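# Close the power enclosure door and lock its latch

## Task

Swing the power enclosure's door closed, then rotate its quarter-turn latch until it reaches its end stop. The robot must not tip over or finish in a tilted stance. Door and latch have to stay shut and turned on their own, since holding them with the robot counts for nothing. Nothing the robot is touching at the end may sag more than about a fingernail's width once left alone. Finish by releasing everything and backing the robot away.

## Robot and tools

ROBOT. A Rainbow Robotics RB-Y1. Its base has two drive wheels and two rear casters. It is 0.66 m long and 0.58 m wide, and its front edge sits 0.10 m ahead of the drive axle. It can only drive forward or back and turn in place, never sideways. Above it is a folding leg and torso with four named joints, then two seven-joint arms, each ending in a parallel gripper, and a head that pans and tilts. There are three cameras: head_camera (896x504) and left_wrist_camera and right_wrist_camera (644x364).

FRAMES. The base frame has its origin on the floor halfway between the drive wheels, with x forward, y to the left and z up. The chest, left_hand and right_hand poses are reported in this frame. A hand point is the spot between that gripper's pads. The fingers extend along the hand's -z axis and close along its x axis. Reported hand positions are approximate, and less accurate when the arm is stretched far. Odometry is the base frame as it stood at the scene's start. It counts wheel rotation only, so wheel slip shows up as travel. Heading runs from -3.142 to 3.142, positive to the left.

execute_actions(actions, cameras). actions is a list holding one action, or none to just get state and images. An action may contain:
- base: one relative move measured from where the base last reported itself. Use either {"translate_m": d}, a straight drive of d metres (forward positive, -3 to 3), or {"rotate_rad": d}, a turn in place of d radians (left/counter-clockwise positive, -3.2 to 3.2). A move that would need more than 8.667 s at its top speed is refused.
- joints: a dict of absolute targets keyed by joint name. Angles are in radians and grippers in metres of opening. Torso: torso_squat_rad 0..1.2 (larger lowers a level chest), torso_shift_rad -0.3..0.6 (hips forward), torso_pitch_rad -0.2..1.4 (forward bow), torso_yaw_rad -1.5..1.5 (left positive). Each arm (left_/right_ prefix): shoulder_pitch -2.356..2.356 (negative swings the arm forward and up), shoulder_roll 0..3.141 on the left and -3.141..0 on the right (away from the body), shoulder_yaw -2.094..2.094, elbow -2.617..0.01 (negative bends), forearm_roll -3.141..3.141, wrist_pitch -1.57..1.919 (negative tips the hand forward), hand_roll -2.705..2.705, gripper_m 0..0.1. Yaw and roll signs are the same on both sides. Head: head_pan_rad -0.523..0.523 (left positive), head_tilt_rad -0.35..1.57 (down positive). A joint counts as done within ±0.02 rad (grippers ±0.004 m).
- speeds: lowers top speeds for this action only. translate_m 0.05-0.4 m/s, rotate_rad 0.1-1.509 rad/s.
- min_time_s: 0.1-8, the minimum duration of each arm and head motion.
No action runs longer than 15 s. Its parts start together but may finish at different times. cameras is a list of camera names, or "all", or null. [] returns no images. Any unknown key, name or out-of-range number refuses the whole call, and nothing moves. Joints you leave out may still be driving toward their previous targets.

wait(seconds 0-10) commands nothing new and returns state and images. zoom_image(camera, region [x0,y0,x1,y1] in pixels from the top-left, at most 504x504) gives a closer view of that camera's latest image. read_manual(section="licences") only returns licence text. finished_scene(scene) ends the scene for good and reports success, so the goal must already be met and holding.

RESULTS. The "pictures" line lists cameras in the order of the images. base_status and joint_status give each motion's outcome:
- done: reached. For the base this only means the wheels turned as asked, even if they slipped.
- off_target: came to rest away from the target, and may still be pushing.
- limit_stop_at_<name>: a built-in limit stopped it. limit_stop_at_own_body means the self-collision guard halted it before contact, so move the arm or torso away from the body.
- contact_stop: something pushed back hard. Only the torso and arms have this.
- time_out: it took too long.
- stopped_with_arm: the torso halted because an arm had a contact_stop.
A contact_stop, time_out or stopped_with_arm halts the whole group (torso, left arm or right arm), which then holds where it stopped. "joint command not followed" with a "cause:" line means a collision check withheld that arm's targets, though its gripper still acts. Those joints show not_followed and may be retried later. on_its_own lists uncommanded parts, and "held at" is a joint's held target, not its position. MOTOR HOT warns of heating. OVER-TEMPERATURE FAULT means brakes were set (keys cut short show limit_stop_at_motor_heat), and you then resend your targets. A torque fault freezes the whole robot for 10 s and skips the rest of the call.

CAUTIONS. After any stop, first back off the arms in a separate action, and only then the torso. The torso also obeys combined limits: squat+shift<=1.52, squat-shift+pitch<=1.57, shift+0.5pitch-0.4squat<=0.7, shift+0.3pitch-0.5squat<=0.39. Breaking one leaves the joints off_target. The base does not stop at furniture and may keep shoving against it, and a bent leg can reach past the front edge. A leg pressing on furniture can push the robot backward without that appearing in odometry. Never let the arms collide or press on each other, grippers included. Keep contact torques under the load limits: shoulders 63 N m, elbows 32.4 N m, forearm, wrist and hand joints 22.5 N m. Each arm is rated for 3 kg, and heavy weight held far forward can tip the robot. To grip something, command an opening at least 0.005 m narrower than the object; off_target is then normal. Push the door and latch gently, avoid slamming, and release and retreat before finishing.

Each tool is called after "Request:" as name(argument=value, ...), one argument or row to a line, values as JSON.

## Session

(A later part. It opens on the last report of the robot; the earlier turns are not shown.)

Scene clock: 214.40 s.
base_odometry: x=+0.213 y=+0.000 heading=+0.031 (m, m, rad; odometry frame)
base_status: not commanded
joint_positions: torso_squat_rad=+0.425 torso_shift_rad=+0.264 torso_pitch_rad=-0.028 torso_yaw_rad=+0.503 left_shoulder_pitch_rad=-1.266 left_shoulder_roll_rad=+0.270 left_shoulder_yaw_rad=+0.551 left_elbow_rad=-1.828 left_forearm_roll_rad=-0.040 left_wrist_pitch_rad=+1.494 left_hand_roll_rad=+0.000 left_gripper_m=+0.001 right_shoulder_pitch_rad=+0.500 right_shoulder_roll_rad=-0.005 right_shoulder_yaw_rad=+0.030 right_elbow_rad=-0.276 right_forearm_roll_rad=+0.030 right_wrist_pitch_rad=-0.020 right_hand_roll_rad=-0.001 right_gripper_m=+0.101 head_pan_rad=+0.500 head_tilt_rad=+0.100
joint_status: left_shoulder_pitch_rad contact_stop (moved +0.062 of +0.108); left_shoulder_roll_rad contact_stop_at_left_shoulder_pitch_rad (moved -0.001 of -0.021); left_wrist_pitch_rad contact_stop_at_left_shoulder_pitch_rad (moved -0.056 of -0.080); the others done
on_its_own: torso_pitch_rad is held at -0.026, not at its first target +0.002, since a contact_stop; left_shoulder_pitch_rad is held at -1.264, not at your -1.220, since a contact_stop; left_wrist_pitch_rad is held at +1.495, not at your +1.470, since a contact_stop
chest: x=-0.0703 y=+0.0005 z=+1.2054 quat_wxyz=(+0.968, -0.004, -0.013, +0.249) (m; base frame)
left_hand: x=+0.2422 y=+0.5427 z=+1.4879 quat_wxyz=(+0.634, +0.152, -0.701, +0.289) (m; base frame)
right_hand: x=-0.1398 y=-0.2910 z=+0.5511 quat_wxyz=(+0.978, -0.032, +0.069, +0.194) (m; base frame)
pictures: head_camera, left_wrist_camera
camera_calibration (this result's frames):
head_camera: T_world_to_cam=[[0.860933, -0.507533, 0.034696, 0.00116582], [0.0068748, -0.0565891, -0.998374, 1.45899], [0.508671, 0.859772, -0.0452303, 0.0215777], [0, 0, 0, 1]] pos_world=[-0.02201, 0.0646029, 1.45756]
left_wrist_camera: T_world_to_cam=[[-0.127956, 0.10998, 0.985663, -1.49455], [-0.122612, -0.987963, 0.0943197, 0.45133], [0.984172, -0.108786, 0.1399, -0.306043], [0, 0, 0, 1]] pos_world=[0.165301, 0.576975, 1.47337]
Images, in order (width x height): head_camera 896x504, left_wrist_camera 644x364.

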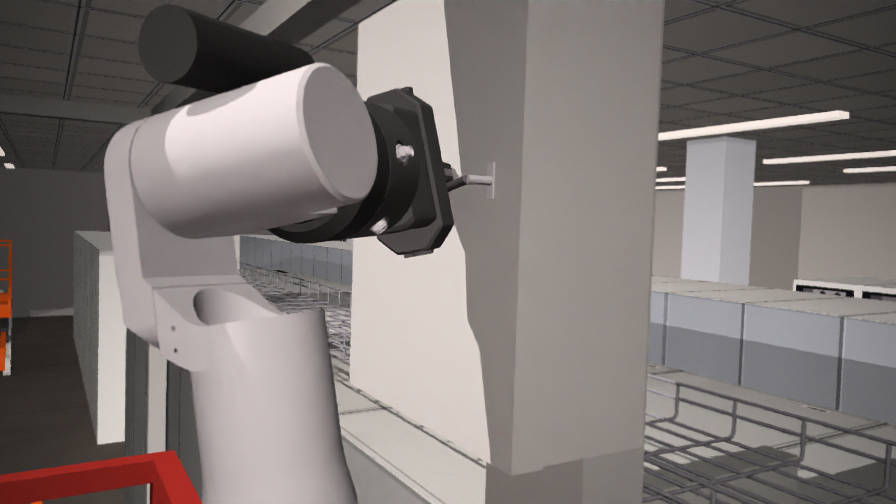

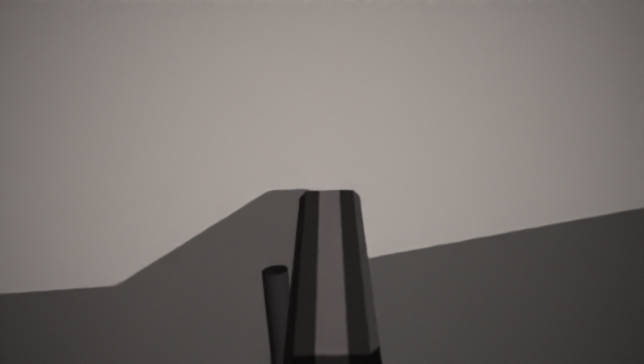

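Request:
execute_actions(
  actions=[
    {"joints":{"left_shoulder_pitch_rad":-1.17,"left_wrist_pitch_rad":1.46,"left_elbow_rad":-1.88,"left_shoulder_yaw_rad":0.5,"left_shoulder_roll_rad":0.25},"min_time_s":4},
  ],
  cameras=["left_wrist_camera","head_camera"],
)

Scene clock: 218.20 s.
base_odometry: x=+0.213 y=+0.000 heading=+0.031 (m, m, rad; odometry frame)
base_status: not commanded
joint_positions: torso_squat_rad=+0.425 torso_shift_rad=+0.264 torso_pitch_rad=-0.026 torso_yaw_rad=+0.503 left_shoulder_pitch_rad=-1.235 left_shoulder_roll_rad=+0.271 left_shoulder_yaw_rad=+0.530 left_elbow_rad=-1.859 left_forearm_roll_rad=-0.041 left_wrist_pitch_rad=+1.471 left_hand_roll_rad=+0.001 left_gripper_m=+0.001 right_shoulder_pitch_rad=+0.500 right_shoulder_roll_rad=-0.005 right_shoulder_yaw_rad=+0.030 right_elbow_rad=-0.276 right_forearm_roll_rad=+0.030 right_wrist_pitch_rad=-0.020 right_hand_roll_rad=-0.001 right_gripper_m=+0.101 head_pan_rad=+0.500 head_tilt_rad=+0.100
joint_status: left_shoulder_pitch_rad contact_stop (moved +0.031 of +0.096); left_shoulder_roll_rad contact_stop_at_left_shoulder_pitch_rad (moved +0.001 of -0.020); left_shoulder_yaw_rad contact_stop_at_left_shoulder_pitch_rad (moved -0.021 of -0.051); left_elbow_rad contact_stop_at_left_shoulder_pitch_rad (moved -0.031 of -0.052); the others done
on_its_own: torso_pitch_rad is held at -0.026, not at its first target +0.002, since a contact_stop; left_shoulder_pitch_rad is held at -1.234, not at your -1.170, since a contact_stop; left_shoulder_yaw_rad is held at +0.530, not at your +0.500, since a contact_stop; left_elbow_rad is held at -1.858, not at your -1.880, since a contact_stop
chest: x=-0.0695 y=+0.0007 z=+1.2053 quat_wxyz=(+0.968, -0.004, -0.013, +0.249) (m; base frame)
left_hand: x=+0.2406 y=+0.5419 z=+1.4868 quat_wxyz=(+0.627, +0.167, -0.706, +0.283) (m; base frame)
right_hand: x=-0.1400 y=-0.2910 z=+0.5512 quat_wxyz=(+0.978, -0.032, +0.070, +0.194) (m; base frame)
pictures: head_camera, left_wrist_camera
camera_calibration (this result's frames):
head_camera: T_world_to_cam=[[0.860791, -0.507844, 0.0336654, 0.00176521], [0.00551463, -0.0568354, -0.998368, 1.45885], [0.508929, 0.859572, -0.0461228, 0.0220984], [0, 0, 0, 1]] pos_world=[-0.020811, 0.0648156, 1.45743]
left_wrist_camera: T_world_to_cam=[[-0.135462, 0.075024, 0.987938, -1.47615], [-0.106761, -0.992429, 0.0607264, 0.49898], [0.985014, -0.0972467, 0.142446, -0.314599], [0, 0, 0, 1]] pos_world=[0.163192, 0.575355, 1.47286]
Images, in order (width x height): head_camera 896x504, left_wrist_camera 644x364.

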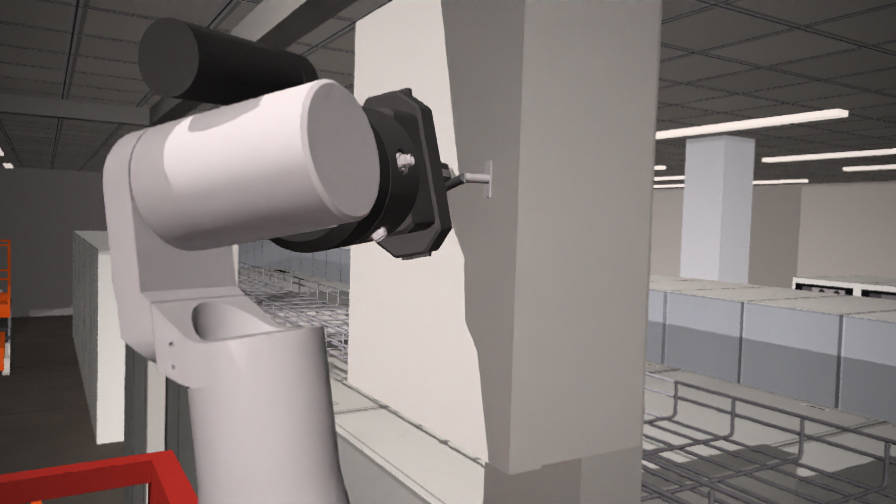

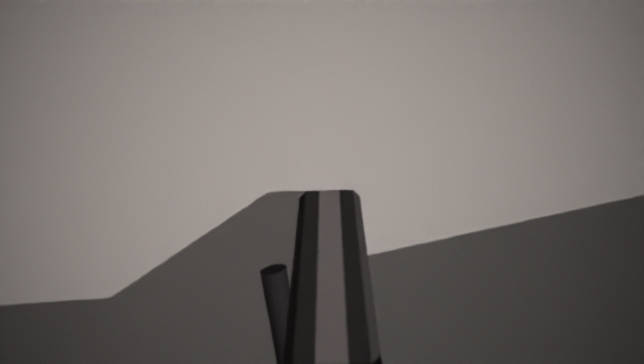

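Request:
execute_actions(
  actions=[
    {"joints":{"torso_shift_rad":0.285}},
  ],
  cameras=["head_camera"],
)

Request:
zoom_image(
  camera="head_camera",
  region=[420,130,680,500],
)

Scene clock: 223.40 s.
base_odometry: x=+0.213 y=+0.000 heading=+0.031 (m, m, rad; odometry frame)
base_status: not commanded
joint_positions: torso_squat_rad=+0.426 torso_shift_rad=+0.280 torso_pitch_rad=-0.035 torso_yaw_rad=+0.505 left_shoulder_pitch_rad=-1.235 left_shoulder_roll_rad=+0.272 left_shoulder_yaw_rad=+0.531 left_elbow_rad=-1.860 left_forearm_roll_rad=-0.042 left_wrist_pitch_rad=+1.471 left_hand_roll_rad=+0.001 left_gripper_m=+0.001 right_shoulder_pitch_rad=+0.500 right_shoulder_roll_rad=-0.005 right_shoulder_yaw_rad=+0.030 right_elbow_rad=-0.276 right_forearm_roll_rad=+0.030 right_wrist_pitch_rad=-0.020 right_hand_roll_rad=-0.001 right_gripper_m=+0.101 head_pan_rad=+0.500 head_tilt_rad=+0.100
joint_status: torso_shift_rad contact_stop (moved +0.015 of +0.021)
on_its_own: torso_pitch_rad is held at -0.032, not at its first target +0.002, since a contact_stop; left_shoulder_pitch_rad is held at -1.234, not at your -1.170, since a contact_stop; left_shoulder_yaw_rad is held at +0.530, not at your +0.500, since a contact_stop; left_elbow_rad is held at -1.858, not at your -1.880, since a contact_stop
chest: x=-0.0627 y=+0.0007 z=+1.2024 quat_wxyz=(+0.968, -0.005, -0.017, +0.250) (m; base frame)
left_hand: x=+0.2425 y=+0.5435 z=+1.4867 quat_wxyz=(+0.623, +0.168, -0.709, +0.285) (m; base frame)
right_hand: x=-0.1272 y=-0.2913 z=+0.5477 quat_wxyz=(+0.978, -0.033, +0.066, +0.195) (m; base frame)
pictures: head_camera
camera_calibration (this result's frames):
head_camera: T_world_to_cam=[[0.861756, -0.505691, 0.0406618, -0.0123253], [0.0137193, -0.0568913, -0.998286, 1.45624], [0.507138, 0.860837, -0.0420887, 0.0135775], [0, 0, 0, 1]] pos_world=[-0.0162428, 0.0649266, 1.45482]
Images, in order (width x height): head_camera 896x504.

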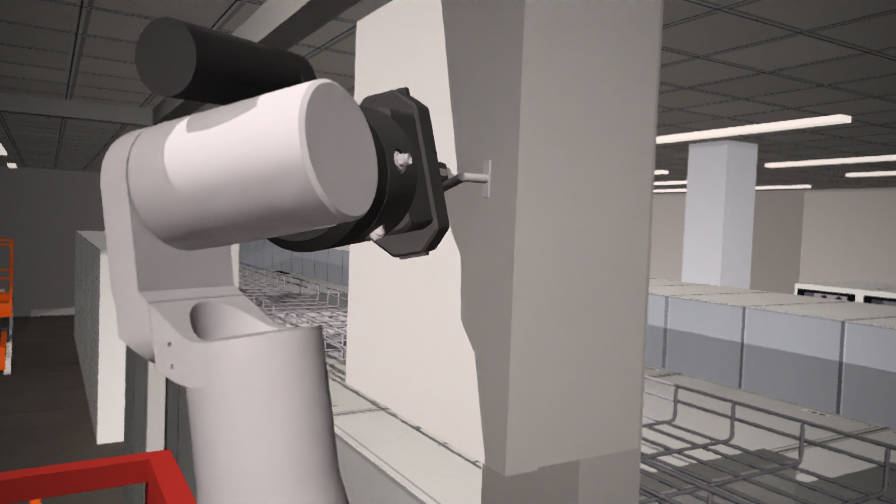

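Region (420, 130, 680, 500) of head_camera's 896x504 image, scaled by 1.362, with more detail than that image has; it fills the left 354 columns of this view, and the rest is white.

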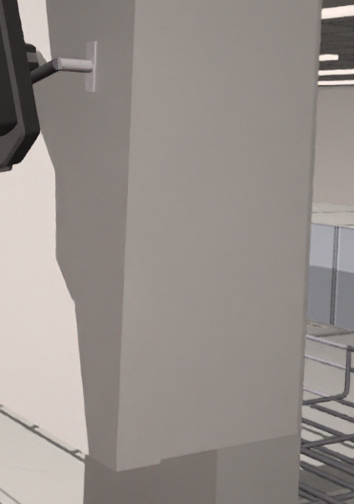

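Request:
execute_actions(
  actions=[
    {"joints":{"torso_shift_rad":0.25,"torso_pitch_rad":-0.02}},
  ],
  cameras=[],
)

Request:
execute_actions(
  actions=[
    {"joints":{"left_shoulder_pitch_rad":-1.15,"left_wrist_pitch_rad":1.42,"left_elbow_rad":-1.88,"left_shoulder_yaw_rad":0.47,"left_shoulder_roll_rad":0.25},"min_time_s":4},
  ],
  cameras=["left_wrist_camera","head_camera"],
)

Scene clock: 226.87 s.
base_odometry: x=+0.213 y=+0.000 heading=+0.031 (m, m, rad; odometry frame)
base_status: not commanded
joint_positions: torso_squat_rad=+0.426 torso_shift_rad=+0.250 torso_pitch_rad=-0.020 torso_yaw_rad=+0.505 left_shoulder_pitch_rad=-1.234 left_shoulder_roll_rad=+0.270 left_shoulder_yaw_rad=+0.530 left_elbow_rad=-1.858 left_forearm_roll_rad=-0.041 left_wrist_pitch_rad=+1.471 left_hand_roll_rad=+0.001 left_gripper_m=+0.001 right_shoulder_pitch_rad=+0.500 right_shoulder_roll_rad=-0.005 right_shoulder_yaw_rad=+0.030 right_elbow_rad=-0.276 right_forearm_roll_rad=+0.030 right_wrist_pitch_rad=-0.020 right_hand_roll_rad=-0.001 right_gripper_m=+0.101 head_pan_rad=+0.500 head_tilt_rad=+0.100
joint_status: all done
on_its_own: left_shoulder_pitch_rad is held at -1.234, not at your -1.170, since a contact_stop; left_shoulder_yaw_rad is held at +0.530, not at your +0.500, since a contact_stop; left_elbow_rad is held at -1.858, not at your -1.880, since a contact_stop
chest: x=-0.0766 y=+0.0007 z=+1.2075 quat_wxyz=(+0.968, -0.003, -0.010, +0.250) (m; base frame)
left_hand: x=+0.2351 y=+0.5422 z=+1.4860 quat_wxyz=(+0.630, +0.168, -0.703, +0.283) (m; base frame)
right_hand: x=-0.1506 y=-0.2913 z=+0.5538 quat_wxyz=(+0.978, -0.032, +0.073, +0.195) (m; base frame)
pictures: none
No camera images: the call's "cameras" was empty. Leave "cameras" out to get every camera's image.

Scene clock: 229.30 s.
base_odometry: x=+0.213 y=+0.000 heading=+0.031 (m, m, rad; odometry frame)
base_status: not commanded
joint_positions: torso_squat_rad=+0.426 torso_shift_rad=+0.250 torso_pitch_rad=-0.020 torso_yaw_rad=+0.505 left_shoulder_pitch_rad=-1.206 left_shoulder_roll_rad=+0.269 left_shoulder_yaw_rad=+0.503 left_elbow_rad=-1.875 left_forearm_roll_rad=-0.042 left_wrist_pitch_rad=+1.439 left_hand_roll_rad=+0.001 left_gripper_m=+0.001 right_shoulder_pitch_rad=+0.500 right_shoulder_roll_rad=-0.005 right_shoulder_yaw_rad=+0.030 right_elbow_rad=-0.276 right_forearm_roll_rad=+0.030 right_wrist_pitch_rad=-0.020 right_hand_roll_rad=-0.001 right_gripper_m=+0.101 head_pan_rad=+0.500 head_tilt_rad=+0.100
joint_status: left_shoulder_pitch_rad contact_stop (moved +0.028 of +0.084); left_shoulder_yaw_rad contact_stop_at_left_shoulder_pitch_rad (moved -0.027 of -0.060); the others done
on_its_own: left_shoulder_pitch_rad is held at -1.205, not at your -1.150, since a contact_stop; left_shoulder_yaw_rad is held at +0.503, not at your +0.470, since a contact_stop
chest: x=-0.0767 y=+0.0007 z=+1.2075 quat_wxyz=(+0.968, -0.003, -0.010, +0.250) (m; base frame)
left_hand: x=+0.2366 y=+0.5393 z=+1.4858 quat_wxyz=(+0.625, +0.183, -0.709, +0.273) (m; base frame)
right_hand: x=-0.1506 y=-0.2912 z=+0.5538 quat_wxyz=(+0.978, -0.032, +0.073, +0.195) (m; base frame)
pictures: head_camera, left_wrist_camera
camera_calibration (this result's frames):
head_camera: T_world_to_cam=[[0.861944, -0.506204, 0.0284673, 0.0142177], [-0.000421929, -0.0568643, -0.998382, 1.46062], [0.507003, 0.860537, -0.0492274, 0.0294737], [0, 0, 0, 1]] pos_world=[-0.0265819, 0.0648911, 1.45931]
left_wrist_camera: T_world_to_cam=[[-0.131033, 0.038107, 0.990645, -1.46069], [-0.0966723, -0.99499, 0.0254873, 0.547442], [0.986653, -0.0924283, 0.13406, -0.301335], [0, 0, 0, 1]] pos_world=[0.158837, 0.57251, 1.47347]
Images, in order (width x height): head_camera 896x504, left_wrist_camera 644x364.

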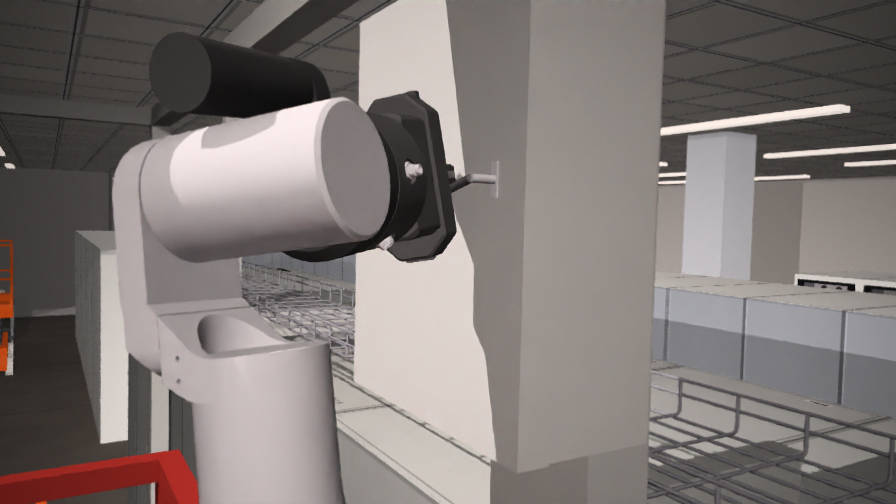

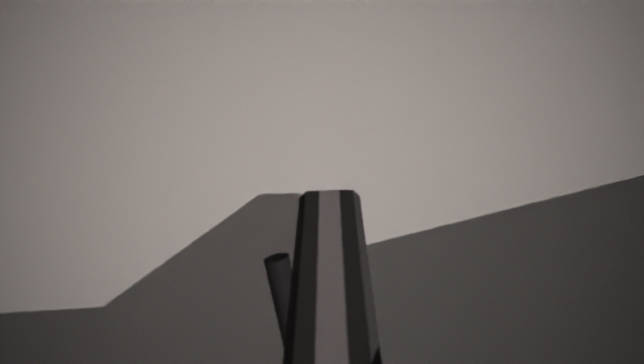

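Request:
execute_actions(
  actions=[
    {"base":{"translate_m":-0.16},"joints":{"torso_squat_rad":0.3}},
  ],
  cameras=[],
)

Request:
execute_actions(
  actions=[
    {"joints":{"torso_squat_rad":0.0,"torso_shift_rad":0.0,"torso_pitch_rad":0.0,"torso_yaw_rad":0.05,"left_shoulder_pitch_rad":0,"left_shoulder_roll_rad":2.0,"left_shoulder_yaw_rad":0,"left_elbow_rad":-1.57,"left_forearm_roll_rad":0,"left_wrist_pitch_rad":0,"left_hand_roll_rad":-1.13,"left_gripper_m":0.04,"head_tilt_rad":0.05},"min_time_s":3},
  ],
)

Scene clock: 248.70 s.
base_odometry: x=+0.053 y=-0.005 heading=+0.032 (m, m, rad; odometry frame)
base_status: done
joint_positions: torso_squat_rad=+0.300 torso_shift_rad=+0.250 torso_pitch_rad=-0.020 torso_yaw_rad=+0.505 left_shoulder_pitch_rad=-1.205 left_shoulder_roll_rad=+0.268 left_shoulder_yaw_rad=+0.503 left_elbow_rad=-1.875 left_forearm_roll_rad=-0.042 left_wrist_pitch_rad=+1.439 left_hand_roll_rad=+0.001 left_gripper_m=+0.001 right_shoulder_pitch_rad=+0.500 right_shoulder_roll_rad=-0.005 right_shoulder_yaw_rad=+0.030 right_elbow_rad=-0.276 right_forearm_roll_rad=+0.030 right_wrist_pitch_rad=-0.020 right_hand_roll_rad=-0.001 right_gripper_m=+0.101 head_pan_rad=+0.500 head_tilt_rad=+0.100
joint_status: all done
on_its_own: left_shoulder_pitch_rad is held at -1.205, not at your -1.150, since a contact_stop; left_shoulder_yaw_rad is held at +0.503, not at your +0.470, since a contact_stop
chest: x=-0.0687 y=+0.0008 z=+1.2378 quat_wxyz=(+0.968, -0.003, -0.010, +0.250) (m; base frame)
left_hand: x=+0.2451 y=+0.5394 z=+1.5151 quat_wxyz=(+0.625, +0.182, -0.708, +0.273) (m; base frame)
right_hand: x=-0.1429 y=-0.2912 z=+0.5842 quat_wxyz=(+0.978, -0.032, +0.073, +0.195) (m; base frame)
pictures: none
No camera images: the call's "cameras" was empty. Leave "cameras" out to get every camera's image.

Scene clock: 252.00 s.
base_odometry: x=+0.053 y=-0.005 heading=+0.032 (m, m, rad; odometry frame)
base_status: not commanded
joint_positions: torso_squat_rad=+0.000 torso_shift_rad=+0.000 torso_pitch_rad=+0.000 torso_yaw_rad=+0.050 left_shoulder_pitch_rad=+0.000 left_shoulder_roll_rad=+2.000 left_shoulder_yaw_rad=+0.000 left_elbow_rad=-1.570 left_forearm_roll_rad=+0.000 left_wrist_pitch_rad=+0.000 left_hand_roll_rad=-1.130 left_gripper_m=+0.040 right_shoulder_pitch_rad=+0.500 right_shoulder_roll_rad=-0.005 right_shoulder_yaw_rad=+0.030 right_elbow_rad=-0.276 right_forearm_roll_rad=+0.030 right_wrist_pitch_rad=-0.020 right_hand_roll_rad=-0.001 right_gripper_m=+0.101 head_pan_rad=+0.500 head_tilt_rad=+0.050
joint_status: all done
chest: x=-0.2281 y=+0.0008 z=+1.2899 quat_wxyz=(+1.000, +0.000, +0.000, +0.025) (m; base frame)
left_hand: x=+0.2639 y=+0.5257 z=+1.4975 quat_wxyz=(+0.022, +0.707, +0.013, -0.707) (m; base frame)
right_hand: x=-0.4344 y=-0.2232 z=+0.6378 quat_wxyz=(+0.996, -0.010, +0.087, -0.030) (m; base frame)
pictures: head_camera, left_wrist_camera, right_wrist_camera
camera_calibration (this result's frames):
head_camera: T_world_to_cam=[[0.551736, -0.833917, 0.0130144, 0.0915537], [-0.000768885, -0.016113, -0.99987, 1.54402], [0.834018, 0.551654, -0.0095313, 0.123797], [0, 0, 0, 1]] pos_world=[-0.152575, 0.0329338, 1.5438]
left_wrist_camera: T_world_to_cam=[[-0.0100569, 0.0352878, -0.999327, 1.48137], [-0.721451, 0.69174, 0.0316868, -0.194888], [0.692392, 0.721284, 0.0185017, -0.508111], [0, 0, 0, 1]] pos_world=[0.226108, 0.44903, 1.49595]
right_wrist_camera: T_world_to_cam=[[-0.981306, 0.0693056, 0.179542, -0.522747], [0.16538, 0.780794, 0.602504, -0.101553], [-0.0984286, 0.620933, -0.777659, 0.676406], [0, 0, 0, 1]] pos_world=[-0.429602, -0.304482, 0.681054]
Images, in order (width x height): head_camera 896x504, left_wrist_camera 644x364, right_wrist_camera 644x364.

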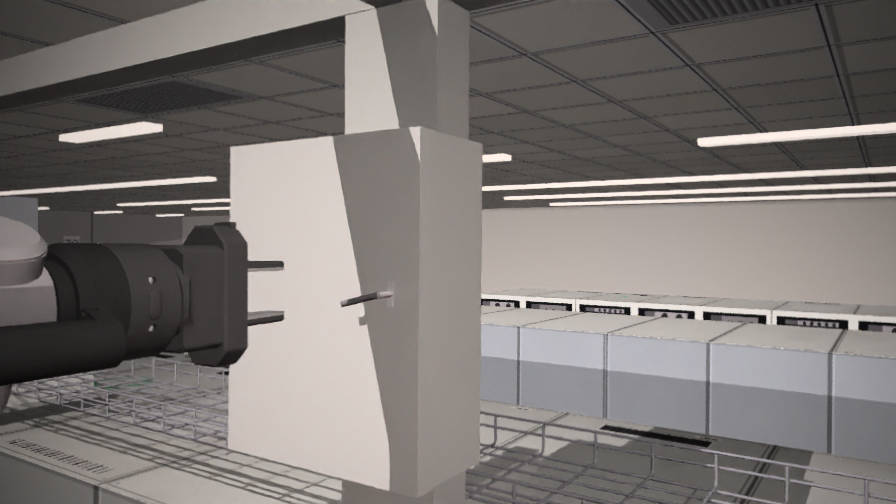

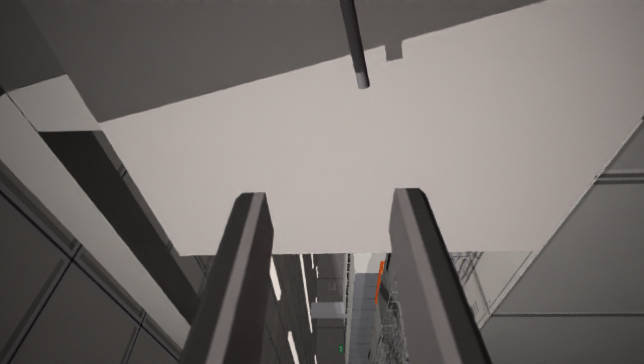

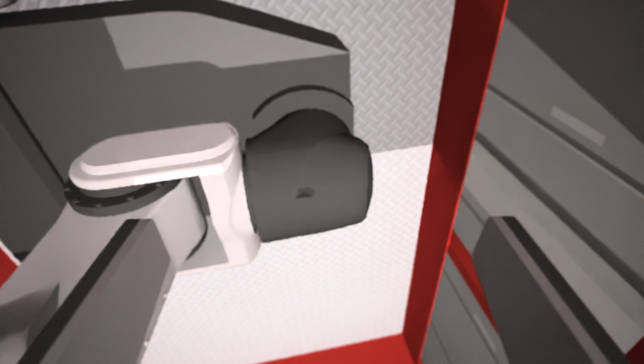

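Request:
execute_actions(
  actions=[
    {"joints":{"torso_yaw_rad":-0.02,"left_shoulder_roll_rad":1.97,"left_hand_roll_rad":-1.05},"base":{"translate_m":0.06},"speeds":{"translate_m":0.08}},
  ],
  cameras=["head_camera","left_wrist_camera"],
)

Scene clock: 256.53 s.
base_odometry: x=+0.113 y=-0.003 heading=+0.030 (m, m, rad; odometry frame)
base_status: done
joint_positions: torso_squat_rad=+0.000 torso_shift_rad=+0.000 torso_pitch_rad=+0.000 torso_yaw_rad=-0.020 left_shoulder_pitch_rad=+0.000 left_shoulder_roll_rad=+1.970 left_shoulder_yaw_rad=+0.000 left_elbow_rad=-1.570 left_forearm_roll_rad=+0.000 left_wrist_pitch_rad=+0.000 left_hand_roll_rad=-1.050 left_gripper_m=+0.040 right_shoulder_pitch_rad=+0.500 right_shoulder_roll_rad=-0.005 right_shoulder_yaw_rad=+0.030 right_elbow_rad=-0.276 right_forearm_roll_rad=+0.030 right_wrist_pitch_rad=-0.020 right_hand_roll_rad=-0.001 right_gripper_m=+0.101 head_pan_rad=+0.500 head_tilt_rad=+0.050
joint_status: all done
chest: x=-0.2279 y=+0.0009 z=+1.2899 quat_wxyz=(+1.000, +0.000, +0.000, -0.010) (m; base frame)
left_hand: x=+0.2996 y=+0.4937 z=+1.4890 quat_wxyz=(+0.036, +0.705, -0.050, -0.706) (m; base frame)
right_hand: x=-0.4495 y=-0.2082 z=+0.6379 quat_wxyz=(+0.994, -0.007, +0.087, -0.065) (m; base frame)
pictures: head_camera, left_wrist_camera
camera_calibration (this result's frames):
head_camera: T_world_to_cam=[[0.492001, -0.870497, 0.0130404, 0.0778922], [-0.00195787, -0.016085, -0.999869, 1.54374], [0.870593, 0.491911, -0.00961816, 0.132164], [0, 0, 0, 1]] pos_world=[-0.150362, 0.0276232, 1.5438]
left_wrist_camera: T_world_to_cam=[[-0.0100113, -0.0735011, -0.997245, 1.52496], [-0.671351, 0.739599, -0.0477718, -0.067043], [0.741072, 0.669023, -0.0567493, -0.386403], [0, 0, 0, 1]] pos_world=[0.25661, 0.420184, 1.49563]
Images, in order (width x height): head_camera 896x504, left_wrist_camera 644x364.

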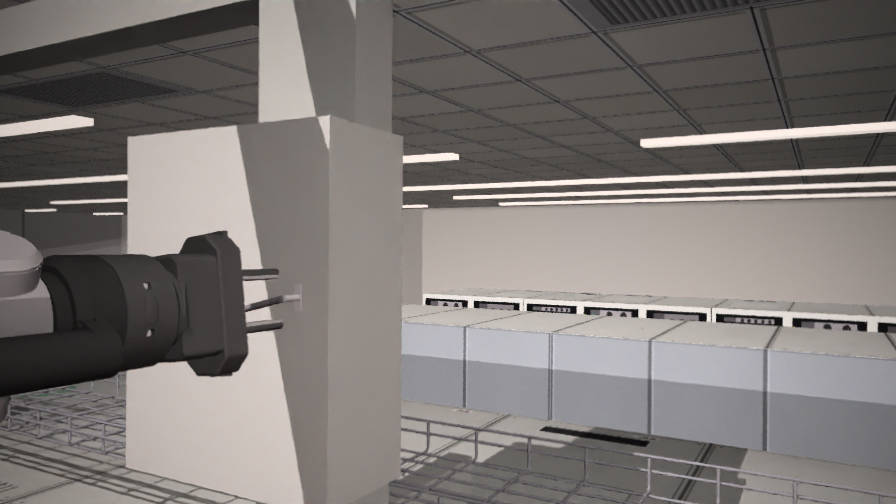

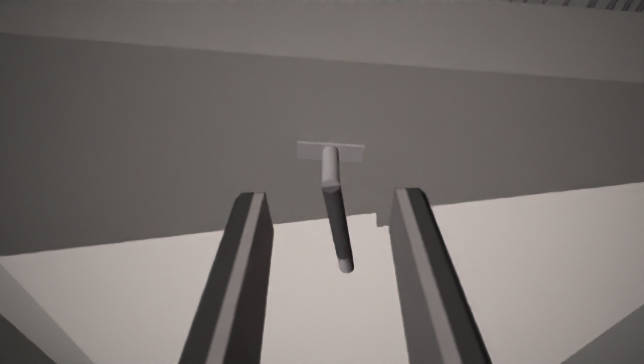

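Request:
execute_actions(
  actions=[
    {"base":{"translate_m":0.035},"speeds":{"translate_m":0.05}},
  ],
  cameras=["head_camera","left_wrist_camera"],
)

Scene clock: 259.67 s.
base_odometry: x=+0.148 y=-0.002 heading=+0.029 (m, m, rad; odometry frame)
base_status: done
joint_positions: torso_squat_rad=+0.000 torso_shift_rad=+0.000 torso_pitch_rad=+0.000 torso_yaw_rad=-0.020 left_shoulder_pitch_rad=+0.000 left_shoulder_roll_rad=+1.970 left_shoulder_yaw_rad=+0.000 left_elbow_rad=-1.570 left_forearm_roll_rad=+0.000 left_wrist_pitch_rad=+0.000 left_hand_roll_rad=-1.050 left_gripper_m=+0.040 right_shoulder_pitch_rad=+0.500 right_shoulder_roll_rad=-0.005 right_shoulder_yaw_rad=+0.030 right_elbow_rad=-0.276 right_forearm_roll_rad=+0.030 right_wrist_pitch_rad=-0.020 right_hand_roll_rad=-0.001 right_gripper_m=+0.101 head_pan_rad=+0.500 head_tilt_rad=+0.050
joint_status: not commanded
chest: x=-0.2280 y=+0.0009 z=+1.2899 quat_wxyz=(+1.000, +0.000, +0.000, -0.010) (m; base frame)
left_hand: x=+0.2996 y=+0.4938 z=+1.4891 quat_wxyz=(+0.036, +0.705, -0.050, -0.706) (m; base frame)
right_hand: x=-0.4495 y=-0.2082 z=+0.6378 quat_wxyz=(+0.994, -0.007, +0.087, -0.065) (m; base frame)
pictures: head_camera, left_wrist_camera
camera_calibration (this result's frames):
head_camera: T_world_to_cam=[[0.49203, -0.87048, 0.0130835, 0.0778702], [-0.00185597, -0.0160773, -0.999869, 1.54377], [0.870576, 0.491941, -0.00952611, 0.132092], [0, 0, 0, 1]] pos_world=[-0.150445, 0.0276225, 1.54381]
left_wrist_camera: T_world_to_cam=[[-0.00990986, -0.0735016, -0.997246, 1.52499], [-0.671387, 0.739561, -0.0478373, -0.0669967], [0.74104, 0.669064, -0.056677, -0.386467], [0, 0, 0, 1]] pos_world=[0.256519, 0.420208, 1.49568]
Images, in order (width x height): head_camera 896x504, left_wrist_camera 644x364.

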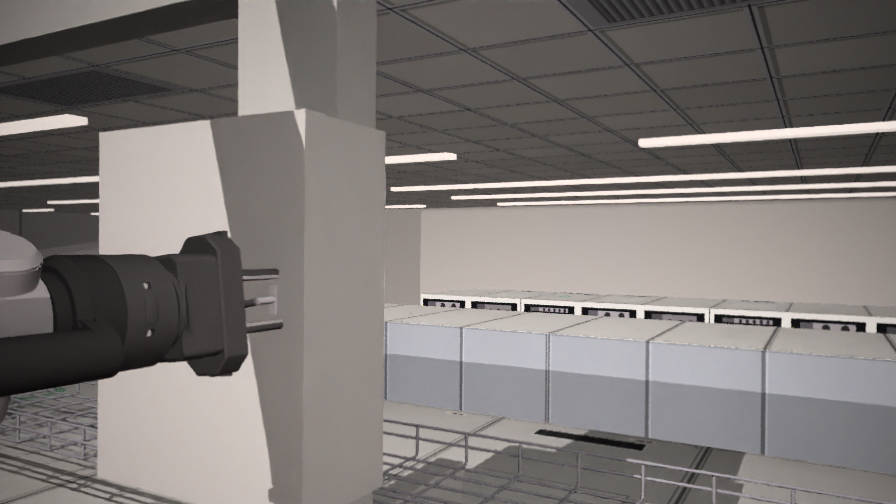

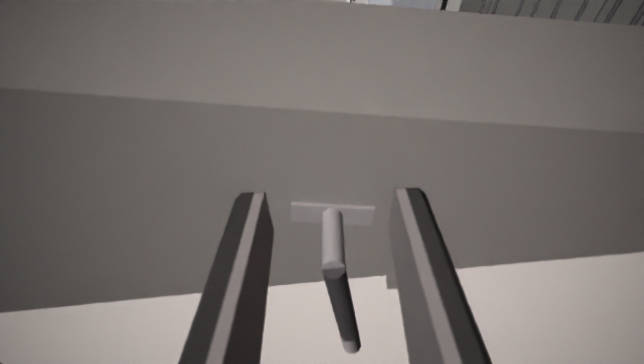

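Request:
execute_actions(
  actions=[
    {"joints":{"torso_shift_rad":0.03,"left_gripper_m":0.03}},
  ],
  cameras=[],
)

Request:
execute_actions(
  actions=[
    {"joints":{"left_hand_roll_rad":0.0},"min_time_s":3},
  ],
  cameras=["head_camera","left_wrist_camera"],
)

Scene clock: 262.90 s.
base_odometry: x=+0.148 y=-0.002 heading=+0.029 (m, m, rad; odometry frame)
base_status: not commanded
joint_positions: torso_squat_rad=+0.001 torso_shift_rad=+0.018 torso_pitch_rad=-0.008 torso_yaw_rad=-0.018 left_shoulder_pitch_rad=+0.002 left_shoulder_roll_rad=+1.969 left_shoulder_yaw_rad=-0.002 left_elbow_rad=-1.573 left_forearm_roll_rad=+0.000 left_wrist_pitch_rad=-0.002 left_hand_roll_rad=-1.050 left_gripper_m=+0.031 right_shoulder_pitch_rad=+0.500 right_shoulder_roll_rad=-0.005 right_shoulder_yaw_rad=+0.030 right_elbow_rad=-0.276 right_forearm_roll_rad=+0.030 right_wrist_pitch_rad=-0.020 right_hand_roll_rad=-0.001 right_gripper_m=+0.101 head_pan_rad=+0.500 head_tilt_rad=+0.050
joint_status: torso_shift_rad contact_stop (moved +0.018 of +0.030); the others done
chest: x=-0.2175 y=+0.0008 z=+1.2898 quat_wxyz=(+1.000, +0.000, -0.004, -0.009) (m; base frame)
left_hand: x=+0.3074 y=+0.4943 z=+1.4901 quat_wxyz=(+0.037, +0.706, -0.050, -0.705) (m; base frame)
right_hand: x=-0.4333 y=-0.2089 z=+0.6360 quat_wxyz=(+0.994, -0.007, +0.083, -0.063) (m; base frame)
pictures: none
No camera images: the call's "cameras" was empty. Leave "cameras" out to get every camera's image.

not run: a stop came earlier in this reply.

Pressing now. Roll.

Request:
execute_actions(
  actions=[
    {"joints":{"left_hand_roll_rad":0.0},"min_time_s":3},
  ],
  cameras=["head_camera","left_wrist_camera"],
)

Scene clock: 267.17 s.
base_odometry: x=+0.148 y=-0.002 heading=+0.029 (m, m, rad; odometry frame)
base_status: not commanded
joint_positions: torso_squat_rad=+0.001 torso_shift_rad=+0.019 torso_pitch_rad=-0.008 torso_yaw_rad=-0.017 left_shoulder_pitch_rad=-0.001 left_shoulder_roll_rad=+1.970 left_shoulder_yaw_rad=+0.001 left_elbow_rad=-1.569 left_forearm_roll_rad=+0.000 left_wrist_pitch_rad=+0.000 left_hand_roll_rad=+0.000 left_gripper_m=+0.030 right_shoulder_pitch_rad=+0.500 right_shoulder_roll_rad=-0.005 right_shoulder_yaw_rad=+0.030 right_elbow_rad=-0.276 right_forearm_roll_rad=+0.030 right_wrist_pitch_rad=-0.020 right_hand_roll_rad=-0.001 right_gripper_m=+0.101 head_pan_rad=+0.500 head_tilt_rad=+0.050
joint_status: all done
chest: x=-0.2173 y=+0.0008 z=+1.2898 quat_wxyz=(+1.000, +0.000, -0.004, -0.009) (m; base frame)
left_hand: x=+0.3074 y=+0.4950 z=+1.4943 quat_wxyz=(+0.384, +0.589, -0.398, -0.589) (m; base frame)
right_hand: x=-0.4332 y=-0.2088 z=+0.6360 quat_wxyz=(+0.994, -0.007, +0.083, -0.063) (m; base frame)
pictures: head_camera, left_wrist_camera
camera_calibration (this result's frames):
head_camera: T_world_to_cam=[[0.494131, -0.869225, 0.0167843, 0.0682772], [0.00586192, -0.0159743, -0.999855, 1.54532], [0.869368, 0.494158, -0.00279809, 0.113885], [0, 0, 0, 1]] pos_world=[-0.141805, 0.0277562, 1.54426]
left_wrist_camera: T_world_to_cam=[[-0.0193707, -0.901231, -0.432906, 1.09969], [-0.673261, 0.331861, -0.660748, 1.05586], [0.739151, 0.278659, -0.613192, 0.63267], [0, 0, 0, 1]] pos_world=[0.264535, 0.464376, 1.56167]
Images, in order (width x height): head_camera 896x504, left_wrist_camera 644x364.

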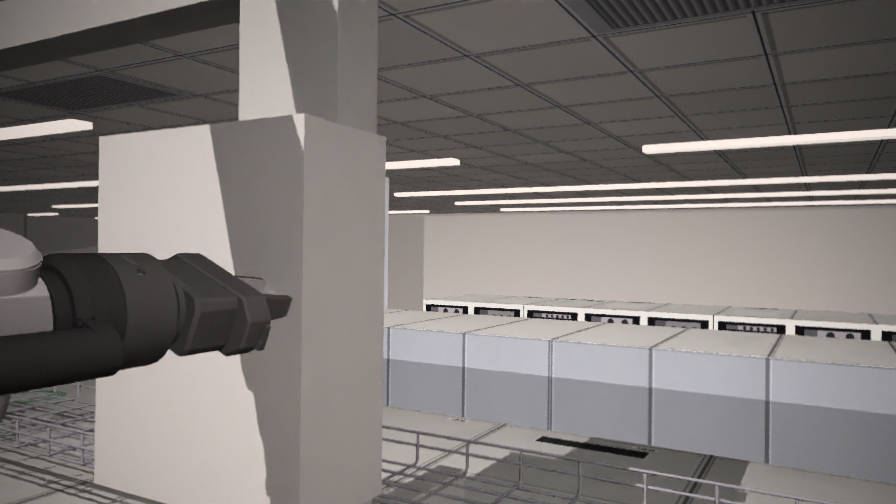

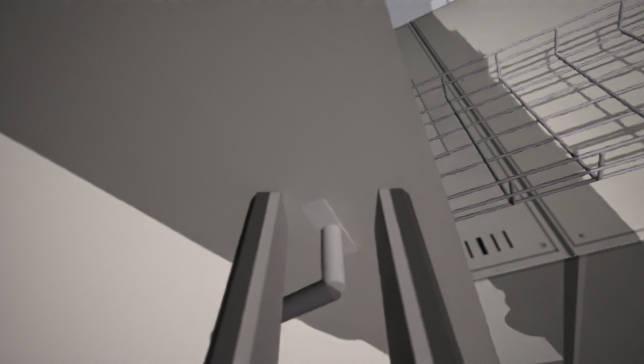

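Request:
execute_actions(
  actions=[
    {"joints":{"left_hand_roll_rad":0.9},"min_time_s":3},
  ],
  cameras=["head_camera","left_wrist_camera"],
)

Scene clock: 282.70 s.
TORQUE FAULT: left_elbow_rad reached its load limit. The robot stopped for 10 seconds, dropped its targets and accepts commands again. The stop added 9.4 s to the call and to motion_time.
base_odometry: x=+0.148 y=-0.002 heading=+0.029 (m, m, rad; odometry frame)
base_status: not commanded
joint_positions: torso_squat_rad=+0.001 torso_shift_rad=+0.019 torso_pitch_rad=-0.008 torso_yaw_rad=-0.018 left_shoulder_pitch_rad=-0.009 left_shoulder_roll_rad=+1.975 left_shoulder_yaw_rad=+0.008 left_elbow_rad=-1.560 left_forearm_roll_rad=-0.001 left_wrist_pitch_rad=+0.005 left_hand_roll_rad=+0.780 left_gripper_m=+0.030 right_shoulder_pitch_rad=+0.500 right_shoulder_roll_rad=-0.005 right_shoulder_yaw_rad=+0.030 right_elbow_rad=-0.276 right_forearm_roll_rad=+0.030 right_wrist_pitch_rad=-0.020 right_hand_roll_rad=-0.001 right_gripper_m=+0.101 head_pan_rad=+0.500 head_tilt_rad=+0.050
joint_status: left_hand_roll_rad torque_fault (moved +0.780 of +0.900)
on_its_own: left_hand_roll_rad is held at +0.780, not at your +0.900, since a torque_fault
chest: x=-0.2173 y=+0.0008 z=+1.2898 quat_wxyz=(+1.000, +0.000, -0.004, -0.009) (m; base frame)
left_hand: x=+0.3068 y=+0.4966 z=+1.5054 quat_wxyz=(+0.574, +0.401, -0.596, -0.394) (m; base frame)
right_hand: x=-0.4332 y=-0.2087 z=+0.6360 quat_wxyz=(+0.994, -0.007, +0.083, -0.063) (m; base frame)
pictures: head_camera, left_wrist_camera
camera_calibration (this result's frames):
head_camera: T_world_to_cam=[[0.494081, -0.869254, 0.0167793, 0.0682582], [0.00600964, -0.0158844, -0.999856, 1.54535], [0.869395, 0.494111, -0.00262429, 0.113624], [0, 0, 0, 1]] pos_world=[-0.141796, 0.027738, 1.54428]
left_wrist_camera: T_world_to_cam=[[-0.0279301, -0.946481, 0.321549, -0.00477506], [-0.666338, -0.222153, -0.711787, 1.41207], [0.745126, -0.234141, -0.624472, 0.90921], [0, 0, 0, 1]] pos_world=[0.263309, 0.522061, 1.57441]
Images, in order (width x height): head_camera 896x504, left_wrist_camera 644x364.

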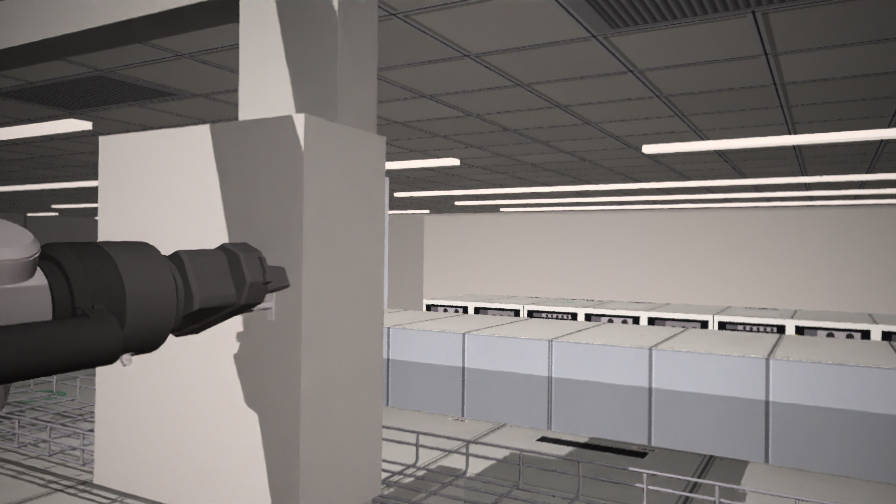

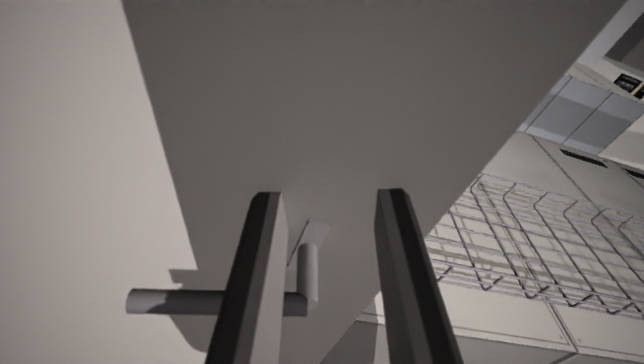

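Request:
execute_actions(
  actions=[
    {"joints":{"left_hand_roll_rad":-0.85,"left_gripper_m":0.035},"min_time_s":2},
  ],
  cameras=[],
)

Request:
execute_actions(
  actions=[
    {"base":{"translate_m":0.02},"speeds":{"translate_m":0.05},"joints":{"left_shoulder_pitch_rad":0,"left_shoulder_roll_rad":1.97,"left_shoulder_yaw_rad":0,"left_elbow_rad":-1.57,"left_wrist_pitch_rad":0}},
  ],
  cameras=["head_camera","left_wrist_camera"],
)

Scene clock: 287.90 s.
base_odometry: x=+0.148 y=-0.002 heading=+0.029 (m, m, rad; odometry frame)
base_status: not commanded
joint_positions: torso_squat_rad=+0.001 torso_shift_rad=+0.019 torso_pitch_rad=-0.008 torso_yaw_rad=-0.018 left_shoulder_pitch_rad=-0.007 left_shoulder_roll_rad=+1.974 left_shoulder_yaw_rad=+0.007 left_elbow_rad=-1.565 left_forearm_roll_rad=+0.000 left_wrist_pitch_rad=+0.002 left_hand_roll_rad=-0.850 left_gripper_m=+0.036 right_shoulder_pitch_rad=+0.500 right_shoulder_roll_rad=-0.005 right_shoulder_yaw_rad=+0.030 right_elbow_rad=-0.276 right_forearm_roll_rad=+0.030 right_wrist_pitch_rad=-0.020 right_hand_roll_rad=-0.001 right_gripper_m=+0.101 head_pan_rad=+0.500 head_tilt_rad=+0.050
joint_status: all done
chest: x=-0.2173 y=+0.0004 z=+1.2898 quat_wxyz=(+1.000, +0.000, -0.004, -0.009) (m; base frame)
left_hand: x=+0.3072 y=+0.4937 z=+1.5022 quat_wxyz=(+0.105, +0.706, -0.119, -0.691) (m; base frame)
right_hand: x=-0.4334 y=-0.2088 z=+0.6359 quat_wxyz=(+0.994, -0.007, +0.084, -0.063) (m; base frame)
pictures: none
No camera images: the call's "cameras" was empty. Leave "cameras" out to get every camera's image.

Scene clock: 289.07 s.
base_odometry: x=+0.168 y=-0.001 heading=+0.029 (m, m, rad; odometry frame)
base_status: done
joint_positions: torso_squat_rad=+0.001 torso_shift_rad=+0.018 torso_pitch_rad=-0.009 torso_yaw_rad=-0.018 left_shoulder_pitch_rad=-0.002 left_shoulder_roll_rad=+1.971 left_shoulder_yaw_rad=+0.003 left_elbow_rad=-1.576 left_forearm_roll_rad=+0.000 left_wrist_pitch_rad=-0.003 left_hand_roll_rad=-0.850 left_gripper_m=+0.036 right_shoulder_pitch_rad=+0.500 right_shoulder_roll_rad=-0.005 right_shoulder_yaw_rad=+0.030 right_elbow_rad=-0.276 right_forearm_roll_rad=+0.030 right_wrist_pitch_rad=-0.020 right_hand_roll_rad=-0.001 right_gripper_m=+0.101 head_pan_rad=+0.500 head_tilt_rad=+0.050
joint_status: all done
chest: x=-0.2185 y=-0.0004 z=+1.2898 quat_wxyz=(+1.000, +0.000, -0.005, -0.009) (m; base frame)
left_hand: x=+0.3062 y=+0.4890 z=+1.4960 quat_wxyz=(+0.102, +0.700, -0.123, -0.696) (m; base frame)
right_hand: x=-0.4334 y=-0.2088 z=+0.6353 quat_wxyz=(+0.995, -0.006, +0.083, -0.063) (m; base frame)
pictures: head_camera, left_wrist_camera
camera_calibration (this result's frames):
head_camera: T_world_to_cam=[[0.493726, -0.869468, 0.0161485, 0.0685066], [0.00759254, -0.014259, -0.99987, 1.54571], [0.869584, 0.493784, -0.000438583, 0.112461], [0, 0, 0, 1]] pos_world=[-0.143353, 0.0260731, 1.54445]
left_wrist_camera: T_world_to_cam=[[-0.00588846, -0.267677, -0.963491, 1.57478], [-0.664178, 0.721331, -0.196341, 0.170137], [0.747551, 0.638773, -0.182033, -0.187494], [0, 0, 0, 1]] pos_world=[0.262436, 0.418574, 1.51656]
Images, in order (width x height): head_camera 896x504, left_wrist_camera 644x364.

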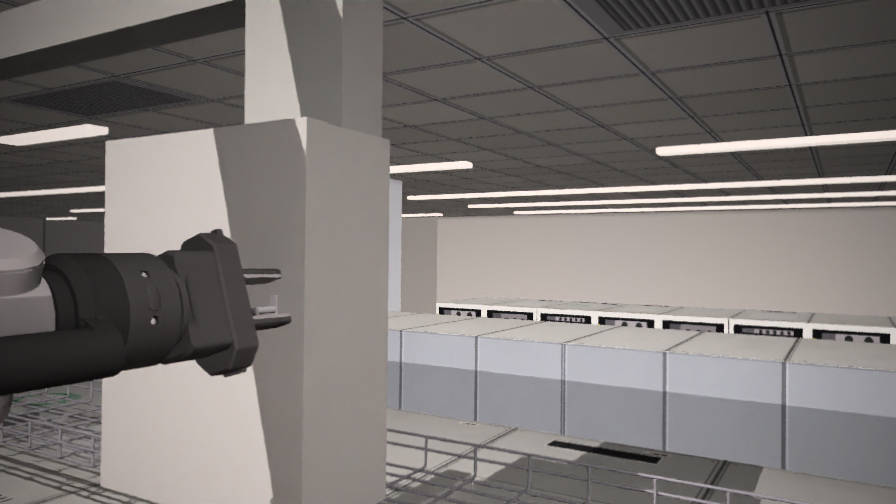

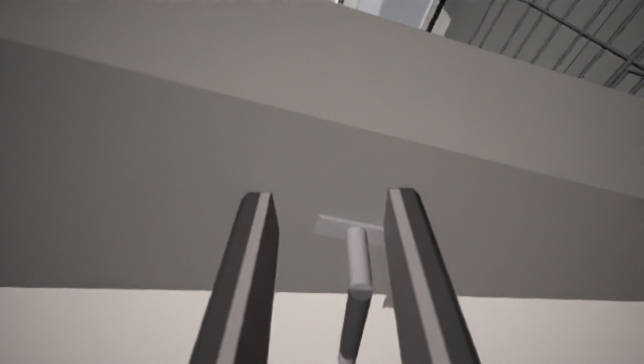

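Request:
execute_actions(
  actions=[
    {"joints":{"left_shoulder_roll_rad":1.88,"left_gripper_m":0.03},"min_time_s":2},
  ],
  cameras=["left_wrist_camera"],
)

Request:
execute_actions(
  actions=[
    {"joints":{"left_hand_roll_rad":-0.3,"left_shoulder_roll_rad":1.85},"min_time_s":3},
  ],
  cameras=["head_camera","left_wrist_camera"],
)

Scene clock: 293.37 s.
base_odometry: x=+0.168 y=-0.001 heading=+0.029 (m, m, rad; odometry frame)
base_status: not commanded
joint_positions: torso_squat_rad=+0.001 torso_shift_rad=+0.018 torso_pitch_rad=-0.009 torso_yaw_rad=-0.018 left_shoulder_pitch_rad=-0.003 left_shoulder_roll_rad=+1.882 left_shoulder_yaw_rad=+0.003 left_elbow_rad=-1.569 left_forearm_roll_rad=+0.000 left_wrist_pitch_rad=+0.000 left_hand_roll_rad=-0.850 left_gripper_m=+0.030 right_shoulder_pitch_rad=+0.500 right_shoulder_roll_rad=-0.005 right_shoulder_yaw_rad=+0.030 right_elbow_rad=-0.276 right_forearm_roll_rad=+0.030 right_wrist_pitch_rad=-0.020 right_hand_roll_rad=-0.001 right_gripper_m=+0.101 head_pan_rad=+0.500 head_tilt_rad=+0.050
joint_status: all done
chest: x=-0.2178 y=+0.0005 z=+1.2898 quat_wxyz=(+1.000, +0.000, -0.004, -0.009) (m; base frame)
left_hand: x=+0.3071 y=+0.5034 z=+1.4715 quat_wxyz=(+0.136, +0.696, -0.151, -0.688) (m; base frame)
right_hand: x=-0.4333 y=-0.2087 z=+0.6357 quat_wxyz=(+0.995, -0.007, +0.083, -0.063) (m; base frame)
pictures: left_wrist_camera
camera_calibration (this result's frames):
left_wrist_camera: T_world_to_cam=[[-0.00127179, -0.352821, -0.93569, 1.55563], [-0.669412, 0.695416, -0.261311, 0.265901], [0.74289, 0.62603, -0.237067, -0.112957], [0, 0, 0, 1]] pos_world=[0.263891, 0.43466, 1.49829]
Images, in order (width x height): left_wrist_camera 644x364.

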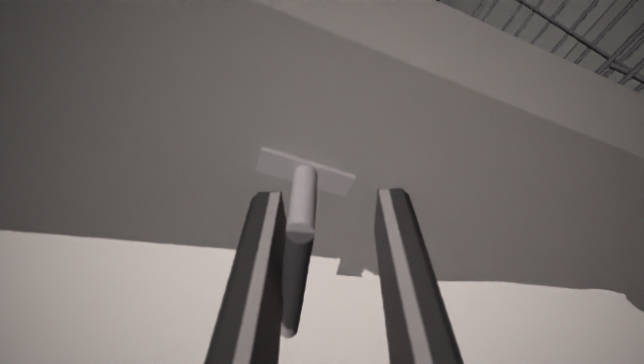

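Scene clock: 296.67 s.
base_odometry: x=+0.168 y=-0.001 heading=+0.029 (m, m, rad; odometry frame)
base_status: not commanded
joint_positions: torso_squat_rad=+0.001 torso_shift_rad=+0.018 torso_pitch_rad=-0.009 torso_yaw_rad=-0.018 left_shoulder_pitch_rad=-0.012 left_shoulder_roll_rad=+1.857 left_shoulder_yaw_rad=+0.012 left_elbow_rad=-1.567 left_forearm_roll_rad=-0.001 left_wrist_pitch_rad=+0.001 left_hand_roll_rad=-0.301 left_gripper_m=+0.033 right_shoulder_pitch_rad=+0.500 right_shoulder_roll_rad=-0.005 right_shoulder_yaw_rad=+0.030 right_elbow_rad=-0.276 right_forearm_roll_rad=+0.030 right_wrist_pitch_rad=-0.020 right_hand_roll_rad=-0.001 right_gripper_m=+0.101 head_pan_rad=+0.500 head_tilt_rad=+0.050
joint_status: all done
chest: x=-0.2181 y=-0.0005 z=+1.2898 quat_wxyz=(+1.000, +0.001, -0.005, -0.009) (m; base frame)
left_hand: x=+0.3069 y=+0.5024 z=+1.4745 quat_wxyz=(+0.321, +0.630, -0.345, -0.617) (m; base frame)
right_hand: x=-0.4331 y=-0.2084 z=+0.6352 quat_wxyz=(+0.995, -0.006, +0.083, -0.063) (m; base frame)
pictures: head_camera, left_wrist_camera
camera_calibration (this result's frames):
head_camera: T_world_to_cam=[[0.493721, -0.869481, 0.0155469, 0.0690523], [0.00751771, -0.0136096, -0.999879, 1.54569], [0.869588, 0.493779, -0.000182865, 0.111856], [0, 0, 0, 1]] pos_world=[-0.142982, 0.0258438, 1.54445]
left_wrist_camera: T_world_to_cam=[[-0.00591167, -0.803319, -0.595519, 1.28426], [-0.656599, 0.452284, -0.603586, 0.890063], [0.754217, 0.387449, -0.530132, 0.437028], [0, 0, 0, 1]] pos_world=[0.262392, 0.45978, 1.53371]
Images, in order (width x height): head_camera 896x504, left_wrist_camera 644x364.

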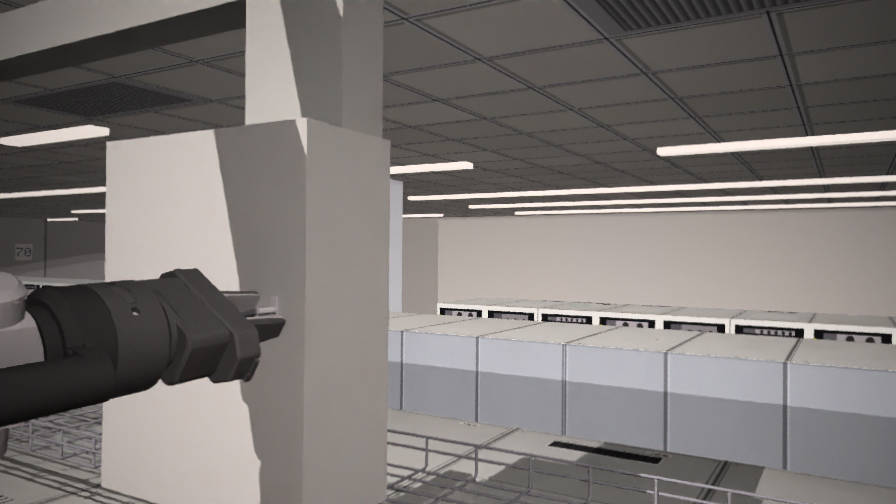

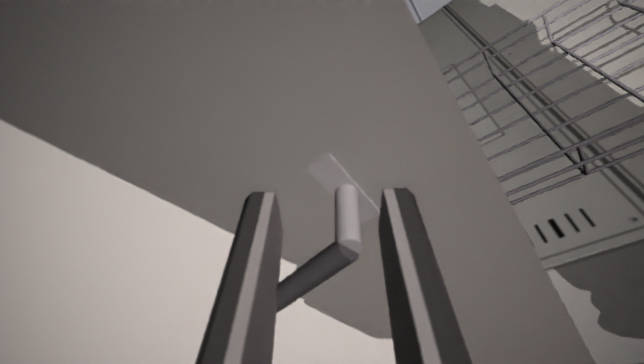

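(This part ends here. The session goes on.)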